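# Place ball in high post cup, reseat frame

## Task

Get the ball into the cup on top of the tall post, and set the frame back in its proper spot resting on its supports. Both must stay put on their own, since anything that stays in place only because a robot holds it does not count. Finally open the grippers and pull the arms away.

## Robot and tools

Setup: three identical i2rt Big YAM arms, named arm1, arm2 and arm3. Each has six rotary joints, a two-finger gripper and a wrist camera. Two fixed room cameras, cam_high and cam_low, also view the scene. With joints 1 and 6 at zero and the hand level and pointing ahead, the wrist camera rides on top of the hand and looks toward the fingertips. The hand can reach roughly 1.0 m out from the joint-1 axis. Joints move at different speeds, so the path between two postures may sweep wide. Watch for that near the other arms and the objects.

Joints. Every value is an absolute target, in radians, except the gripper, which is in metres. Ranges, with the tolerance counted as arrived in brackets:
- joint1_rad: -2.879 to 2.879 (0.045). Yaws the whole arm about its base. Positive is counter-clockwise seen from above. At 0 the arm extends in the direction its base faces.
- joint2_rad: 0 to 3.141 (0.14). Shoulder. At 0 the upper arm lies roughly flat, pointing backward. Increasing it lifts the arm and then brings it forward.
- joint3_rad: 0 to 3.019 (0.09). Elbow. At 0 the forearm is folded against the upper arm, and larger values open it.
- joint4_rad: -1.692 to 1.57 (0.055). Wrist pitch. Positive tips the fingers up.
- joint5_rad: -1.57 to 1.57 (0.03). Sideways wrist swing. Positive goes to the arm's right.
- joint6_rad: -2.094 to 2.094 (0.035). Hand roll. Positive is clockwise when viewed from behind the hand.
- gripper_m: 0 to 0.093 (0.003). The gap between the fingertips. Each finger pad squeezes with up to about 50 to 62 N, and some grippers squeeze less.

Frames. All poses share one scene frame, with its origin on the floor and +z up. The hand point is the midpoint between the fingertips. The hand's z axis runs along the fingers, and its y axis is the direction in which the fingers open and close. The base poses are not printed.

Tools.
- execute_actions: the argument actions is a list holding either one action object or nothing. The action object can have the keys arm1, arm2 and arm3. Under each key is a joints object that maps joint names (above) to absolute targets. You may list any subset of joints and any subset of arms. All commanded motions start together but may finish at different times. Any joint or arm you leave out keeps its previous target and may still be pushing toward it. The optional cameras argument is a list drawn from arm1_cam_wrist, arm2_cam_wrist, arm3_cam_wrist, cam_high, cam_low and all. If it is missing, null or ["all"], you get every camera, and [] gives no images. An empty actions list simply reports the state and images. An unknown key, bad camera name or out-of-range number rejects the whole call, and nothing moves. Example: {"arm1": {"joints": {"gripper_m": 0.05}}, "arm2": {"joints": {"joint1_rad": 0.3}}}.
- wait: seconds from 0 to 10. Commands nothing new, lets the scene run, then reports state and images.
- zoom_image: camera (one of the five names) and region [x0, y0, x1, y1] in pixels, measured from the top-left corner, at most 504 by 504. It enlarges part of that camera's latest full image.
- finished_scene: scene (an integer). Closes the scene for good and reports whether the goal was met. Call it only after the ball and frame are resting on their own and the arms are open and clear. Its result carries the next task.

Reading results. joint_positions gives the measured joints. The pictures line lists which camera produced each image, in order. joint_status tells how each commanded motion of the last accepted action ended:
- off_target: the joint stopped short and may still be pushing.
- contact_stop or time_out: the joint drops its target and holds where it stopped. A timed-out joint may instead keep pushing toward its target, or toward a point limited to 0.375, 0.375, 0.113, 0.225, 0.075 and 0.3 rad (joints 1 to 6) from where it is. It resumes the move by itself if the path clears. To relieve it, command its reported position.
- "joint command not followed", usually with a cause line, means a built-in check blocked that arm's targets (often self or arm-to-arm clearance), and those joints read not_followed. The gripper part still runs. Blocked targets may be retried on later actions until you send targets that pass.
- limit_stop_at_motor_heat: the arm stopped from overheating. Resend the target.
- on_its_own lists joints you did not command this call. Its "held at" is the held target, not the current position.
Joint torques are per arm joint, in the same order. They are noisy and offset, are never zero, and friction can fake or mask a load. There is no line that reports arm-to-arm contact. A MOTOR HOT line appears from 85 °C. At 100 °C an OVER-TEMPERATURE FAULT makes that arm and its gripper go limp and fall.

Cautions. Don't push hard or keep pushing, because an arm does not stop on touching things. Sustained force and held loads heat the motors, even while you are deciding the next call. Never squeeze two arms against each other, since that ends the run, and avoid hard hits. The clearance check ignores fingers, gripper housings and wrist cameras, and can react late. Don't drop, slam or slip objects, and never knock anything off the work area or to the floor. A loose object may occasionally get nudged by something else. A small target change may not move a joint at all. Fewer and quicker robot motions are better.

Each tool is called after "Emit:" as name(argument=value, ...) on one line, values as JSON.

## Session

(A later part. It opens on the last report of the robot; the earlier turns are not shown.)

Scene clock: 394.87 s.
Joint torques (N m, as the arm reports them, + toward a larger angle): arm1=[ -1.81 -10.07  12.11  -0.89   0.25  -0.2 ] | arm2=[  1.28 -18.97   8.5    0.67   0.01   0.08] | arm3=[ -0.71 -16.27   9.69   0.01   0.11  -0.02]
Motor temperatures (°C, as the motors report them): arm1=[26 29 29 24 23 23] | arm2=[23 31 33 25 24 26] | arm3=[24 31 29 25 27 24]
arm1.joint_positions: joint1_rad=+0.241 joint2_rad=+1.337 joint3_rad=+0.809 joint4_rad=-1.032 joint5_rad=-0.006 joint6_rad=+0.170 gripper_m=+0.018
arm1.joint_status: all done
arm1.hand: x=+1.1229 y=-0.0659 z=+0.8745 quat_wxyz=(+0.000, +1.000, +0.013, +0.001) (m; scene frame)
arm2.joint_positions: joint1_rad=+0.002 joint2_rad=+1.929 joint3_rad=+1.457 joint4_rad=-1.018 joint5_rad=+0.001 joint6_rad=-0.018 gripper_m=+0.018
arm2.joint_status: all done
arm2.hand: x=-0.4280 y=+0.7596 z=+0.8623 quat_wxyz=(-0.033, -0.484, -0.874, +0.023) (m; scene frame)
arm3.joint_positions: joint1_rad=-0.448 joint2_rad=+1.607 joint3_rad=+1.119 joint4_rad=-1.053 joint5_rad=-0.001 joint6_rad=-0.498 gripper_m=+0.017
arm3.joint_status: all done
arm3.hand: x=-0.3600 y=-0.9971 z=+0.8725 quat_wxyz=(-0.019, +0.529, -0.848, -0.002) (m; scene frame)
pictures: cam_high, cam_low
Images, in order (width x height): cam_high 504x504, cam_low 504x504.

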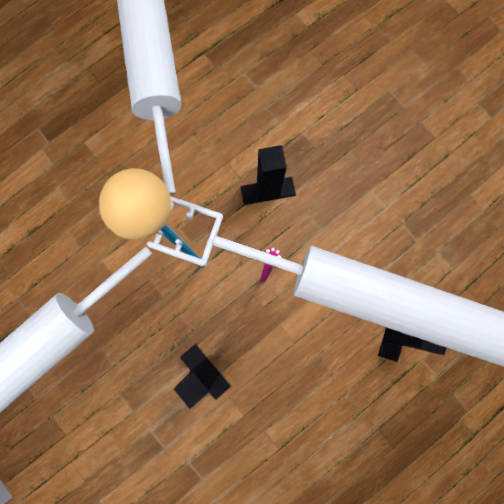

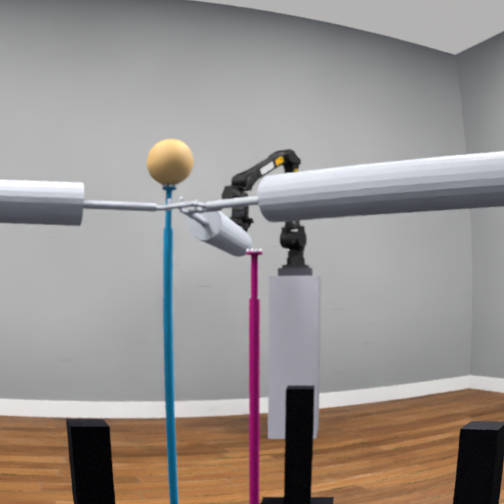

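Emit:
execute_actions(actions=[{"arm1":{"joints":{"joint1_rad":0.032,"joint2_rad":1.422,"joint3_rad":0.93,"joint4_rad":-1.06,"joint6_rad":-0.04}},"arm2":{"joints":{"joint2_rad":1.712,"joint3_rad":1.212,"joint4_rad":-0.956}},"arm3":{"joints":{"joint1_rad":-0.295,"joint2_rad":1.632,"joint3_rad":1.185,"joint4_rad":-1.085,"joint6_rad":-0.335}}}], cameras=["cam_high"])

Emit:
execute_actions(actions=[{"arm1":{"joints":{"joint1_rad":-0.21,"joint2_rad":1.612,"joint3_rad":1.148,"joint4_rad":-1.08,"joint6_rad":-0.284}},"arm2":{"joints":{"joint2_rad":1.435,"joint3_rad":0.868,"joint4_rad":-0.936}},"arm3":{"joints":{"joint1_rad":-0.048,"joint2_rad":1.745,"joint3_rad":1.335,"joint4_rad":-1.125,"joint6_rad":-0.085}}}], cameras=["cam_high"])

Emit:
execute_actions(actions=[{"arm1":{"joints":{"joint1_rad":-0.375,"joint2_rad":1.847,"joint3_rad":1.465,"joint4_rad":-1.165,"joint6_rad":-0.45}},"arm2":{"joints":{"joint2_rad":1.1,"joint3_rad":0.575,"joint4_rad":-1.02,"joint6_rad":-0.01}},"arm3":{"joints":{"joint1_rad":0.153,"joint2_rad":1.912,"joint3_rad":1.577,"joint4_rad":-1.2,"joint6_rad":0.122}}}], cameras=["cam_high","cam_low"])

Scene clock: 412.63 s.
Joint torques (N m, as the arm reports them, + toward a larger angle): arm1=[ -2.28 -13.23  12.16  -0.57   0.31  -0.21] | arm2=[  1.2  -15.89   8.27   0.76  -0.04   0.06] | arm3=[ -0.85 -16.26  12.44  -0.45   0.19  -0.02]
Motor temperatures (°C, as the motors report them): arm1=[26 28 31 24 23 23] | arm2=[23 32 33 25 24 26] | arm3=[24 31 29 25 26 24]
arm1.joint_positions: joint1_rad=+0.046 joint2_rad=+1.433 joint3_rad=+0.897 joint4_rad=-1.041 joint5_rad=-0.008 joint6_rad=-0.027 gripper_m=+0.018
arm1.joint_status: all done
arm1.hand: x=+1.0852 y=-0.0016 z=+0.8724 quat_wxyz=(+0.000, +1.000, +0.014, +0.008) (m; scene frame)
arm2.joint_positions: joint1_rad=+0.002 joint2_rad=+1.727 joint3_rad=+1.214 joint4_rad=-0.962 joint5_rad=+0.003 joint6_rad=-0.018 gripper_m=+0.018
arm2.joint_status: all done
arm2.hand: x=-0.4666 y=+0.8232 z=+0.8811 quat_wxyz=(-0.039, -0.485, -0.873, +0.027) (m; scene frame)
arm3.joint_positions: joint1_rad=-0.290 joint2_rad=+1.629 joint3_rad=+1.157 joint4_rad=-1.062 joint5_rad=-0.003 joint6_rad=-0.337 gripper_m=+0.017
arm3.joint_status: all done
arm3.hand: x=-0.3964 y=-0.9335 z=+0.8760 quat_wxyz=(-0.021, +0.528, -0.849, -0.006) (m; scene frame)
pictures: cam_high
Images, in order (width x height): cam_high 504x504.

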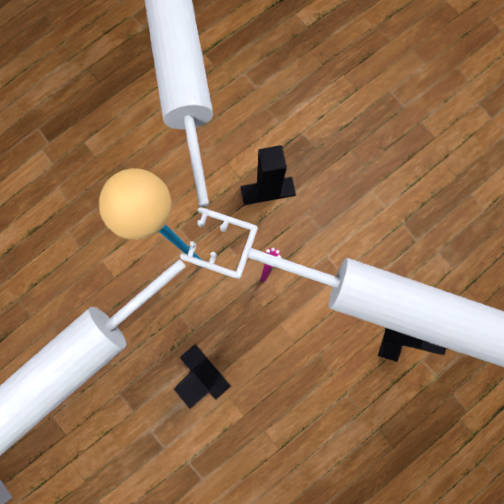

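Scene clock: 413.73 s.
Joint torques (N m, as the arm reports them, + toward a larger angle): arm1=[ -2.08 -17.21  12.53  -0.4    0.3   -0.24] | arm2=[  1.11 -10.54   7.58   0.5   -0.06   0.08] | arm3=[ -0.45 -19.78  12.28  -0.25   0.09   0.01]
Motor temperatures (°C, as the motors report them): arm1=[26 29 31 24 23 23] | arm2=[23 32 33 25 24 26] | arm3=[24 31 29 25 26 24]
arm1.joint_positions: joint1_rad=-0.194 joint2_rad=+1.628 joint3_rad=+1.113 joint4_rad=-1.065 joint5_rad=-0.009 joint6_rad=-0.266 gripper_m=+0.018
arm1.joint_status: all done
arm1.hand: x=+1.0202 y=+0.1033 z=+0.8691 quat_wxyz=(+0.001, +1.000, +0.013, +0.009) (m; scene frame)
arm2.joint_positions: joint1_rad=+0.002 joint2_rad=+1.443 joint3_rad=+0.873 joint4_rad=-0.936 joint5_rad=+0.004 joint6_rad=-0.018 gripper_m=+0.018
arm2.joint_status: all done
arm2.hand: x=-0.5313 y=+0.9306 z=+0.8831 quat_wxyz=(-0.026, -0.485, -0.874, +0.020) (m; scene frame)
arm3.joint_positions: joint1_rad=-0.044 joint2_rad=+1.758 joint3_rad=+1.307 joint4_rad=-1.109 joint5_rad=+0.000 joint6_rad=-0.089 gripper_m=+0.017
arm3.joint_status: all done
arm3.hand: x=-0.4612 y=-0.8253 z=+0.8686 quat_wxyz=(-0.008, +0.527, -0.850, -0.003) (m; scene frame)
pictures: cam_high
Images, in order (width x height): cam_high 504x504.

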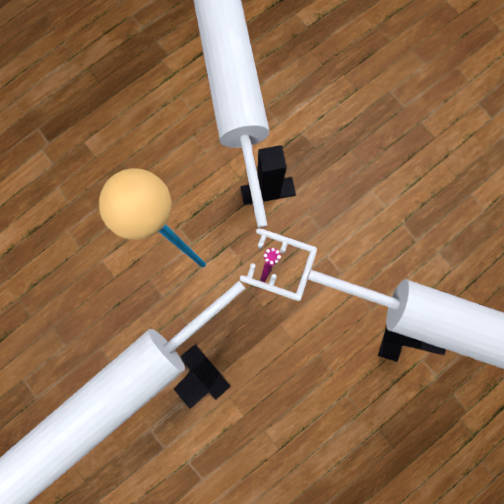

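Scene clock: 414.80 s.
Joint torques (N m, as the arm reports them, + toward a larger angle): arm1=[ -1.64 -21.94  14.3   -0.8    0.25  -0.24] | arm2=[ 1.55 -5.78  8.05 -0.18  0.    0.13] | arm3=[ -0.37 -22.88  13.04  -0.65  -0.01   0.04]
Motor temperatures (°C, as the motors report them): arm1=[26 29 31 24 23 23] | arm2=[23 31 33 25 24 26] | arm3=[24 31 29 25 26 24]
arm1.joint_positions: joint1_rad=-0.359 joint2_rad=+1.866 joint3_rad=+1.415 joint4_rad=-1.136 joint5_rad=-0.007 joint6_rad=-0.430 gripper_m=+0.018
arm1.joint_status: all done
arm1.hand: x=+0.9557 y=+0.2102 z=+0.8592 quat_wxyz=(+0.002, +1.000, +0.013, +0.012) (m; scene frame)
arm2.joint_positions: joint1_rad=+0.002 joint2_rad=+1.108 joint3_rad=+0.576 joint4_rad=-1.004 joint5_rad=+0.002 joint6_rad=-0.014 gripper_m=+0.018
arm2.joint_status: all done
arm2.hand: x=-0.5965 y=+1.0401 z=+0.8797 quat_wxyz=(-0.013, -0.487, -0.873, +0.012) (m; scene frame)
arm3.joint_positions: joint1_rad=+0.154 joint2_rad=+1.922 joint3_rad=+1.544 joint4_rad=-1.172 joint5_rad=+0.003 joint6_rad=+0.115 gripper_m=+0.017
arm3.joint_status: all done
arm3.hand: x=-0.5263 y=-0.7154 z=+0.8672 quat_wxyz=(-0.013, +0.525, -0.851, -0.006) (m; scene frame)
pictures: cam_high, cam_low
Images, in order (width x height): cam_high 504x504, cam_low 504x504.

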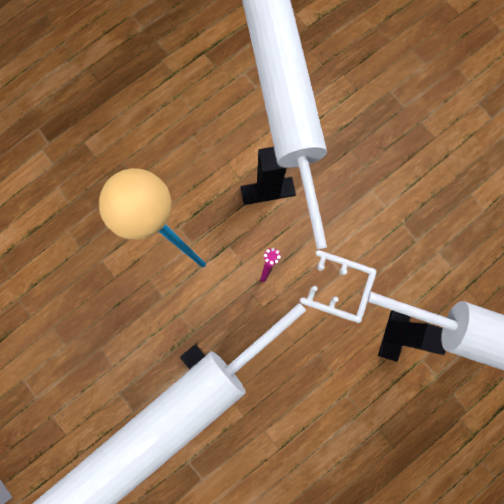

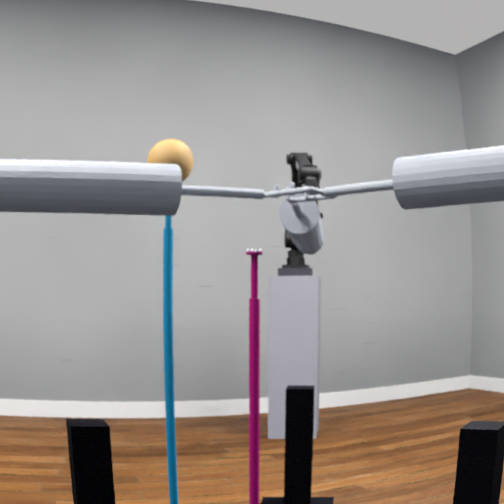

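Emit:
execute_actions(actions=[{"arm1":{"joints":{"joint1_rad":-0.385,"joint2_rad":2.105,"joint3_rad":1.318,"joint4_rad":-0.772}},"arm2":{"joints":{"joint1_rad":0.008,"joint2_rad":1.722,"joint3_rad":0.418,"joint4_rad":-0.272}},"arm3":{"joints":{"joint1_rad":0.143,"joint2_rad":2.147,"joint3_rad":1.43,"joint4_rad":-0.829,"joint6_rad":0.112}}}], cameras=[])

Emit:
execute_actions(actions=[{"arm1":{"joints":{"joint2_rad":2.307,"joint3_rad":1.355,"joint4_rad":-0.593}},"arm2":{"joints":{"joint2_rad":2.172,"joint3_rad":0.49,"joint4_rad":0.111}},"arm3":{"joints":{"joint2_rad":2.336,"joint3_rad":1.455,"joint4_rad":-0.657}}}], cameras=[])

Emit:
execute_actions(actions=[{"arm1":{"joints":{"joint2_rad":2.532,"joint3_rad":1.445,"joint4_rad":-0.458}},"arm2":{"joints":{"joint2_rad":2.552,"joint3_rad":0.647,"joint4_rad":0.33}},"arm3":{"joints":{"joint2_rad":2.55,"joint3_rad":1.54,"joint4_rad":-0.526}}}], cameras=["cam_high","cam_low"])

Scene clock: 427.47 s.
Joint torques (N m, as the arm reports them, + toward a larger angle): arm1=[ -2.56 -24.65   7.3    0.07   0.19  -0.14] | arm2=[ 1.54 -8.19  2.45  0.73 -0.09  0.14] | arm3=[ -0.14 -25.89   7.58   0.05   0.13  -0.06]
Motor temperatures (°C, as the motors report them): arm1=[26 30 32 24 23 23] | arm2=[23 30 32 25 24 26] | arm3=[24 32 30 25 26 24]
arm1.joint_positions: joint1_rad=-0.372 joint2_rad=+2.135 joint3_rad=+1.320 joint4_rad=-0.769 joint5_rad=-0.005 joint6_rad=-0.443 gripper_m=+0.018
arm1.joint_status: all done
arm1.hand: x=+0.9572 y=+0.2196 z=+0.6890 quat_wxyz=(+0.001, +1.000, +0.013, +0.011) (m; scene frame)
arm2.joint_positions: joint1_rad=+0.002 joint2_rad=+1.717 joint3_rad=+0.422 joint4_rad=-0.282 joint5_rad=+0.004 joint6_rad=-0.014 gripper_m=+0.018
arm2.joint_status: all done
arm2.hand: x=-0.5998 y=+1.0431 z=+0.7015 quat_wxyz=(+0.005, -0.487, -0.873, +0.003) (m; scene frame)
arm3.joint_positions: joint1_rad=+0.142 joint2_rad=+2.176 joint3_rad=+1.435 joint4_rad=-0.819 joint5_rad=-0.001 joint6_rad=+0.115 gripper_m=+0.017
arm3.joint_status: all done
arm3.hand: x=-0.5188 y=-0.7158 z=+0.6906 quat_wxyz=(-0.008, +0.519, -0.855, -0.004) (m; scene frame)
pictures: none
No camera images: the call's "cameras" was empty. Leave "cameras" out to get every camera's image.

Scene clock: 428.57 s.
Joint torques (N m, as the arm reports them, + toward a larger angle): arm1=[ -2.87 -25.35   8.25  -0.1    0.33  -0.11] | arm2=[ 1.32 -9.64 -0.59  0.47  0.04  0.14] | arm3=[  0.74 -25.25   8.47   0.14  -0.03   0.  ]
Motor temperatures (°C, as the motors report them): arm1=[26 30 32 24 23 23] | arm2=[23 29 32 25 24 26] | arm3=[24 32 30 25 26 24]
arm1.joint_positions: joint1_rad=-0.366 joint2_rad=+2.330 joint3_rad=+1.328 joint4_rad=-0.584 joint5_rad=-0.009 joint6_rad=-0.447 gripper_m=+0.018
arm1.joint_status: all done
arm1.hand: x=+0.9628 y=+0.2143 z=+0.5893 quat_wxyz=(+0.003, +1.000, +0.018, +0.011) (m; scene frame)
arm2.joint_positions: joint1_rad=+0.004 joint2_rad=+2.163 joint3_rad=+0.490 joint4_rad=+0.109 joint5_rad=+0.001 joint6_rad=-0.014 gripper_m=+0.018
arm2.joint_status: all done
arm2.hand: x=-0.5965 y=+1.0387 z=+0.6004 quat_wxyz=(-0.001, -0.486, -0.874, +0.004) (m; scene frame)
arm3.joint_positions: joint1_rad=+0.131 joint2_rad=+2.351 joint3_rad=+1.437 joint4_rad=-0.649 joint5_rad=+0.004 joint6_rad=+0.109 gripper_m=+0.017
arm3.joint_status: all done
arm3.hand: x=-0.5139 y=-0.7231 z=+0.5949 quat_wxyz=(-0.008, +0.517, -0.856, -0.002) (m; scene frame)
pictures: none
No camera images: the call's "cameras" was empty. Leave "cameras" out to get every camera's image.

Scene clock: 429.63 s.
Joint torques (N m, as the arm reports them, + toward a larger angle): arm1=[ -2.61 -25.11   6.62  -0.09   0.35  -0.09] | arm2=[  1.62 -10.2   -2.91   0.63   0.06   0.15] | arm3=[  1.08 -26.08   7.6    0.27  -0.06   0.01]
Motor temperatures (°C, as the motors report them): arm1=[26 30 32 24 23 23] | arm2=[23 29 32 25 24 26] | arm3=[24 32 30 25 26 24]
arm1.joint_positions: joint1_rad=-0.365 joint2_rad=+2.555 joint3_rad=+1.422 joint4_rad=-0.451 joint5_rad=-0.010 joint6_rad=-0.447 gripper_m=+0.018
arm1.joint_status: all done
arm1.hand: x=+0.9635 y=+0.2146 z=+0.4907 quat_wxyz=(+0.003, +1.000, +0.018, +0.009) (m; scene frame)
arm2.joint_positions: joint1_rad=+0.004 joint2_rad=+2.542 joint3_rad=+0.649 joint4_rad=+0.324 joint5_rad=+0.001 joint6_rad=-0.014 gripper_m=+0.018
arm2.joint_status: all done
arm2.hand: x=-0.5969 y=+1.0384 z=+0.4995 quat_wxyz=(+0.001, -0.486, -0.874, +0.003) (m; scene frame)
arm3.joint_positions: joint1_rad=+0.129 joint2_rad=+2.563 joint3_rad=+1.520 joint4_rad=-0.520 joint5_rad=+0.005 joint6_rad=+0.107 gripper_m=+0.017
arm3.joint_status: all done
arm3.hand: x=-0.5124 y=-0.7244 z=+0.4961 quat_wxyz=(-0.008, +0.517, -0.856, -0.001) (m; scene frame)
pictures: cam_high, cam_low
Images, in order (width x height): cam_high 504x504, cam_low 504x504.

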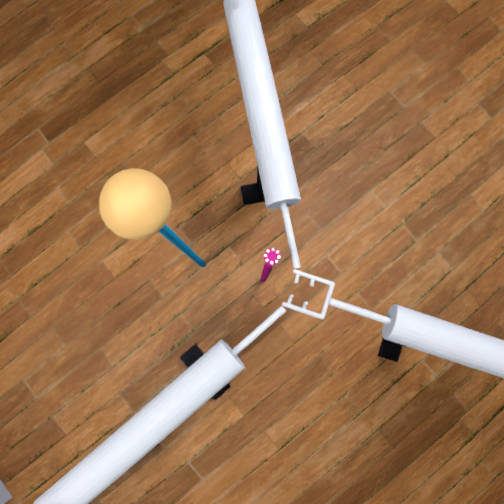

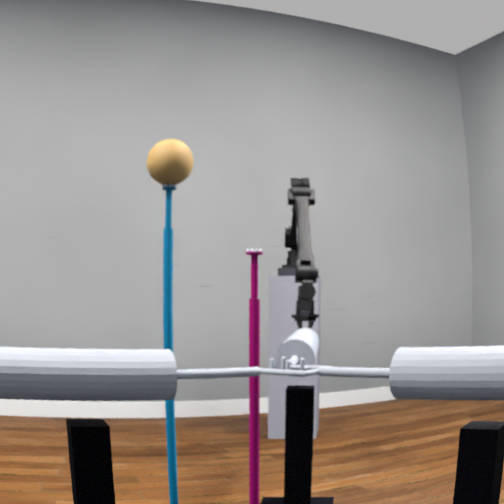

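Emit:
execute_actions(actions=[{"arm1":{"joints":{"joint1_rad":-0.378,"joint2_rad":2.645,"joint3_rad":1.525,"joint4_rad":-0.407,"joint6_rad":-0.438}},"arm2":{"joints":{"joint2_rad":2.725,"joint3_rad":0.735,"joint4_rad":0.39}},"arm3":{"joints":{"joint1_rad":0.16,"joint2_rad":2.662,"joint3_rad":1.615,"joint4_rad":-0.477,"joint6_rad":0.118}}}])

Scene clock: 434.97 s.
Joint torques (N m, as the arm reports them, + toward a larger angle): arm1=[ -2.14 -25.58   6.6    0.28   0.39   0.  ] | arm2=[  1.61 -11.29  -3.86   0.31   0.03   0.14] | arm3=[  0.46 -25.1    7.91   0.63  -0.06   0.06]
Motor temperatures (°C, as the motors report them): arm1=[26 30 31 24 23 23] | arm2=[23 29 31 25 24 26] | arm3=[24 33 29 25 26 24]
arm1.joint_positions: joint1_rad=-0.366 joint2_rad=+2.661 joint3_rad=+1.501 joint4_rad=-0.408 joint5_rad=-0.012 joint6_rad=-0.443 gripper_m=+0.018
arm1.joint_status: all done
arm1.hand: x=+0.9564 y=+0.2186 z=+0.4481 quat_wxyz=(+0.001, +1.000, +0.016, +0.002) (m; scene frame)
arm2.joint_positions: joint1_rad=+0.004 joint2_rad=+2.715 joint3_rad=+0.741 joint4_rad=+0.393 joint5_rad=+0.001 joint6_rad=-0.014 gripper_m=+0.018
arm2.joint_status: all done
arm2.hand: x=-0.6022 y=+1.0466 z=+0.4477 quat_wxyz=(+0.006, -0.486, -0.874, +0.000) (m; scene frame)
arm3.joint_positions: joint1_rad=+0.149 joint2_rad=+2.664 joint3_rad=+1.588 joint4_rad=-0.480 joint5_rad=+0.005 joint6_rad=+0.109 gripper_m=+0.017
arm3.joint_status: all done
arm3.hand: x=-0.5213 y=-0.7164 z=+0.4535 quat_wxyz=(-0.011, +0.525, -0.851, -0.003) (m; scene frame)
pictures: arm1_cam_wrist, arm2_cam_wrist, arm3_cam_wrist, cam_high, cam_low
Images, in order (width x height): arm1_cam_wrist 504x504, arm2_cam_wrist 504x504, arm3_cam_wrist 504x504, cam_high 504x504, cam_low 504x504.

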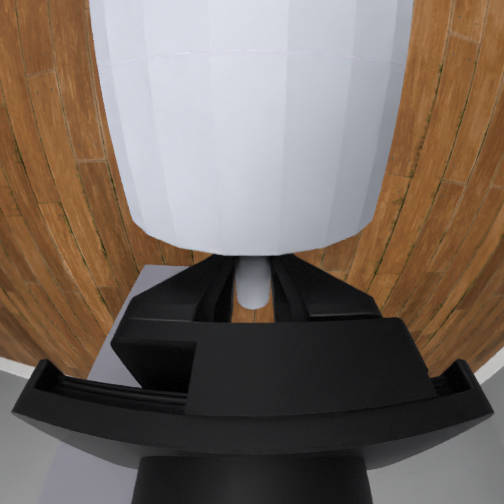

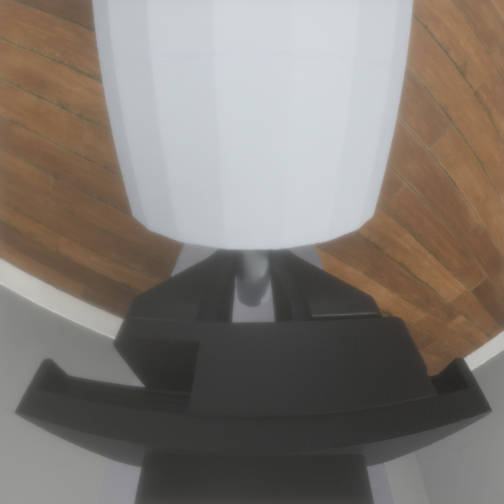

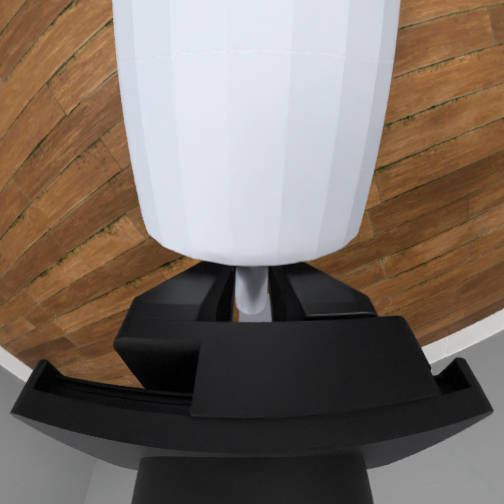

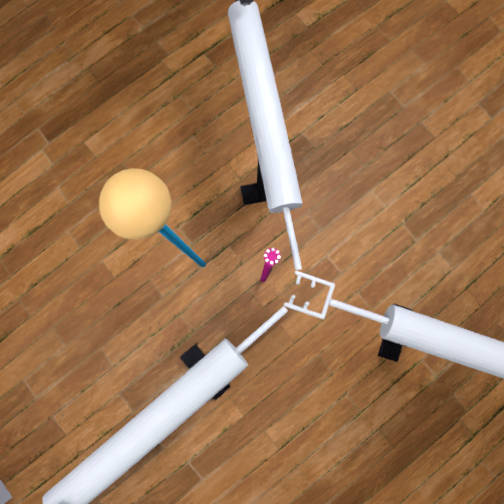

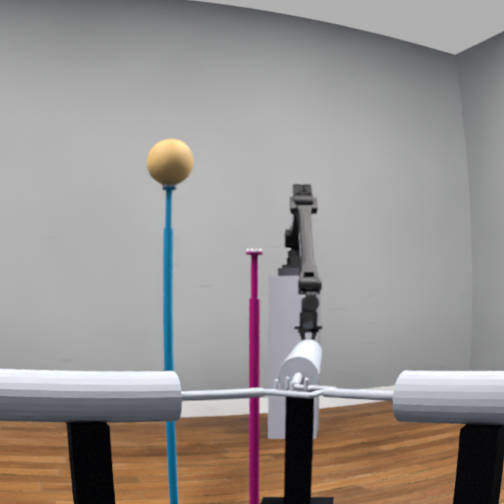

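The frame is back at its start position. Releasing and retreating.

Emit:
execute_actions(actions=[{"arm1":{"joints":{"joint2_rad":2.665,"joint3_rad":1.5,"gripper_m":0.09}},"arm2":{"joints":{"gripper_m":0.09}},"arm3":{"joints":{"joint2_rad":2.673,"joint3_rad":1.59,"gripper_m":0.09}}}], cameras=[])

Emit:
execute_actions(actions=[{"arm1":{"joints":{"joint2_rad":2.5,"joint3_rad":1.38,"joint4_rad":-0.46}},"arm2":{"joints":{"joint2_rad":2.55,"joint3_rad":0.625,"joint4_rad":0.345}},"arm3":{"joints":{"joint2_rad":2.51,"joint3_rad":1.47,"joint4_rad":-0.54}}}], cameras=[])

Emit:
execute_actions(actions=[{"arm1":{"joints":{"joint2_rad":2.0,"joint3_rad":1.1,"joint4_rad":-0.7}},"arm2":{"joints":{"joint2_rad":1.9,"joint3_rad":0.43,"joint4_rad":-0.12}},"arm3":{"joints":{"joint2_rad":2.0,"joint3_rad":1.15,"joint4_rad":-0.75}}}], cameras=["cam_high","cam_low"])

Scene clock: 443.83 s.
Joint torques (N m, as the arm reports them, + toward a larger angle): arm1=[ -2.3  -22.72   4.33   0.31   0.12  -0.01] | arm2=[  1.28 -11.49  -3.73   0.19   0.04   0.13] | arm3=[  0.37 -24.48   5.73   0.66   0.     0.06]
Motor temperatures (°C, as the motors report them): arm1=[26 31 30 24 23 23] | arm2=[23 29 31 25 24 26] | arm3=[24 33 29 25 26 24]
arm1.joint_positions: joint1_rad=-0.366 joint2_rad=+2.661 joint3_rad=+1.501 joint4_rad=-0.408 joint5_rad=-0.003 joint6_rad=-0.443 gripper_m=+0.090
arm1.joint_status: all done
arm1.hand: x=+0.9570 y=+0.2200 z=+0.4481 quat_wxyz=(-0.003, +1.000, +0.016, +0.004) (m; scene frame)
arm2.joint_positions: joint1_rad=+0.004 joint2_rad=+2.715 joint3_rad=+0.741 joint4_rad=+0.393 joint5_rad=+0.001 joint6_rad=-0.014 gripper_m=+0.090
arm2.joint_status: all done
arm2.hand: x=-0.6022 y=+1.0466 z=+0.4477 quat_wxyz=(+0.006, -0.486, -0.874, +0.000) (m; scene frame)
arm3.joint_positions: joint1_rad=+0.151 joint2_rad=+2.664 joint3_rad=+1.588 joint4_rad=-0.480 joint5_rad=+0.003 joint6_rad=+0.109 gripper_m=+0.090
arm3.joint_status: all done
arm3.hand: x=-0.5226 y=-0.7159 z=+0.4535 quat_wxyz=(-0.011, +0.526, -0.851, -0.004) (m; scene frame)
pictures: none
No camera images: the call's "cameras" was empty. Leave "cameras" out to get every camera's image.

Scene clock: 445.10 s.
Joint torques (N m, as the arm reports them, + toward a larger angle): arm1=[ -2.29 -21.41   5.01   0.11   0.12  -0.01] | arm2=[  1.49 -11.71  -3.03   0.21   0.05   0.14] | arm3=[  0.38 -23.31   6.48   0.12  -0.01   0.06]
Motor temperatures (°C, as the motors report them): arm1=[26 31 30 24 23 23] | arm2=[23 29 31 25 24 26] | arm3=[24 33 29 25 26 24]
arm1.joint_positions: joint1_rad=-0.366 joint2_rad=+2.480 joint3_rad=+1.381 joint4_rad=-0.456 joint5_rad=-0.003 joint6_rad=-0.443 gripper_m=+0.090
arm1.joint_status: all done
arm1.hand: x=+0.9586 y=+0.2183 z=+0.5222 quat_wxyz=(-0.006, +1.000, +0.016, -0.002) (m; scene frame)
arm2.joint_positions: joint1_rad=+0.004 joint2_rad=+2.543 joint3_rad=+0.630 joint4_rad=+0.350 joint5_rad=+0.001 joint6_rad=-0.014 gripper_m=+0.090
arm2.joint_status: all done
arm2.hand: x=-0.5999 y=+1.0435 z=+0.5016 quat_wxyz=(-0.002, -0.486, -0.874, +0.005) (m; scene frame)
arm3.joint_positions: joint1_rad=+0.151 joint2_rad=+2.497 joint3_rad=+1.463 joint4_rad=-0.533 joint5_rad=+0.003 joint6_rad=+0.109 gripper_m=+0.090
arm3.joint_status: all done
arm3.hand: x=-0.5274 y=-0.7281 z=+0.5207 quat_wxyz=(-0.006, +0.526, -0.851, -0.001) (m; scene frame)
pictures: none
No camera images: the call's "cameras" was empty. Leave "cameras" out to get every camera's image.

Scene clock: 446.53 s.
Joint torques (N m, as the arm reports them, + toward a larger angle): arm1=[ -2.26 -17.54   6.7    0.02   0.12  -0.01] | arm2=[ 1.58 -9.31  1.41  0.01  0.03  0.13] | arm3=[  0.55 -17.02   7.29   0.18   0.     0.07]
Motor temperatures (°C, as the motors report them): arm1=[26 31 30 24 23 23] | arm2=[23 29 30 25 24 26] | arm3=[24 33 28 25 26 24]
arm1.joint_positions: joint1_rad=-0.366 joint2_rad=+1.986 joint3_rad=+1.104 joint4_rad=-0.694 joint5_rad=-0.003 joint6_rad=-0.443 gripper_m=+0.090
arm1.joint_status: all done
arm1.hand: x=+1.0128 y=+0.1921 z=+0.7080 quat_wxyz=(-0.002, +1.000, +0.016, +0.007) (m; scene frame)
arm2.joint_positions: joint1_rad=+0.004 joint2_rad=+1.899 joint3_rad=+0.428 joint4_rad=-0.110 joint5_rad=+0.001 joint6_rad=-0.014 gripper_m=+0.090
arm2.joint_status: all done
arm2.hand: x=-0.6004 y=+1.0458 z=+0.6608 quat_wxyz=(+0.006, -0.486, -0.874, +0.000) (m; scene frame)
arm3.joint_positions: joint1_rad=+0.151 joint2_rad=+1.970 joint3_rad=+1.152 joint4_rad=-0.741 joint5_rad=+0.003 joint6_rad=+0.109 gripper_m=+0.090
arm3.joint_status: all done
arm3.hand: x=-0.5516 y=-0.7911 z=+0.7190 quat_wxyz=(-0.009, +0.526, -0.851, -0.003) (m; scene frame)
pictures: cam_high, cam_low
Images, in order (width x height): cam_high 504x504, cam_low 504x504.

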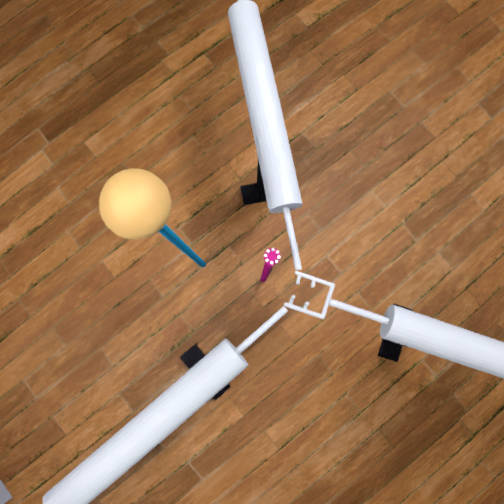

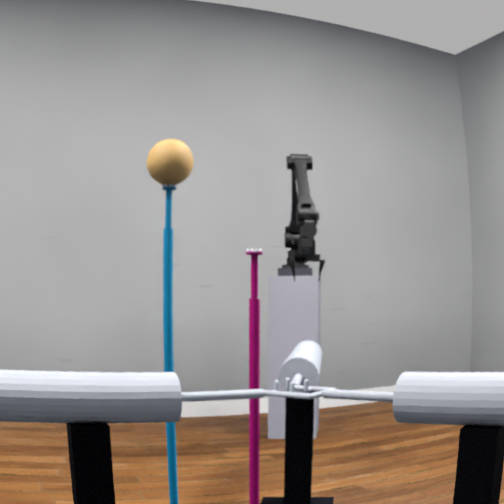

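Emit:
finished_scene(scene=1)

The scene is finished: the task was done.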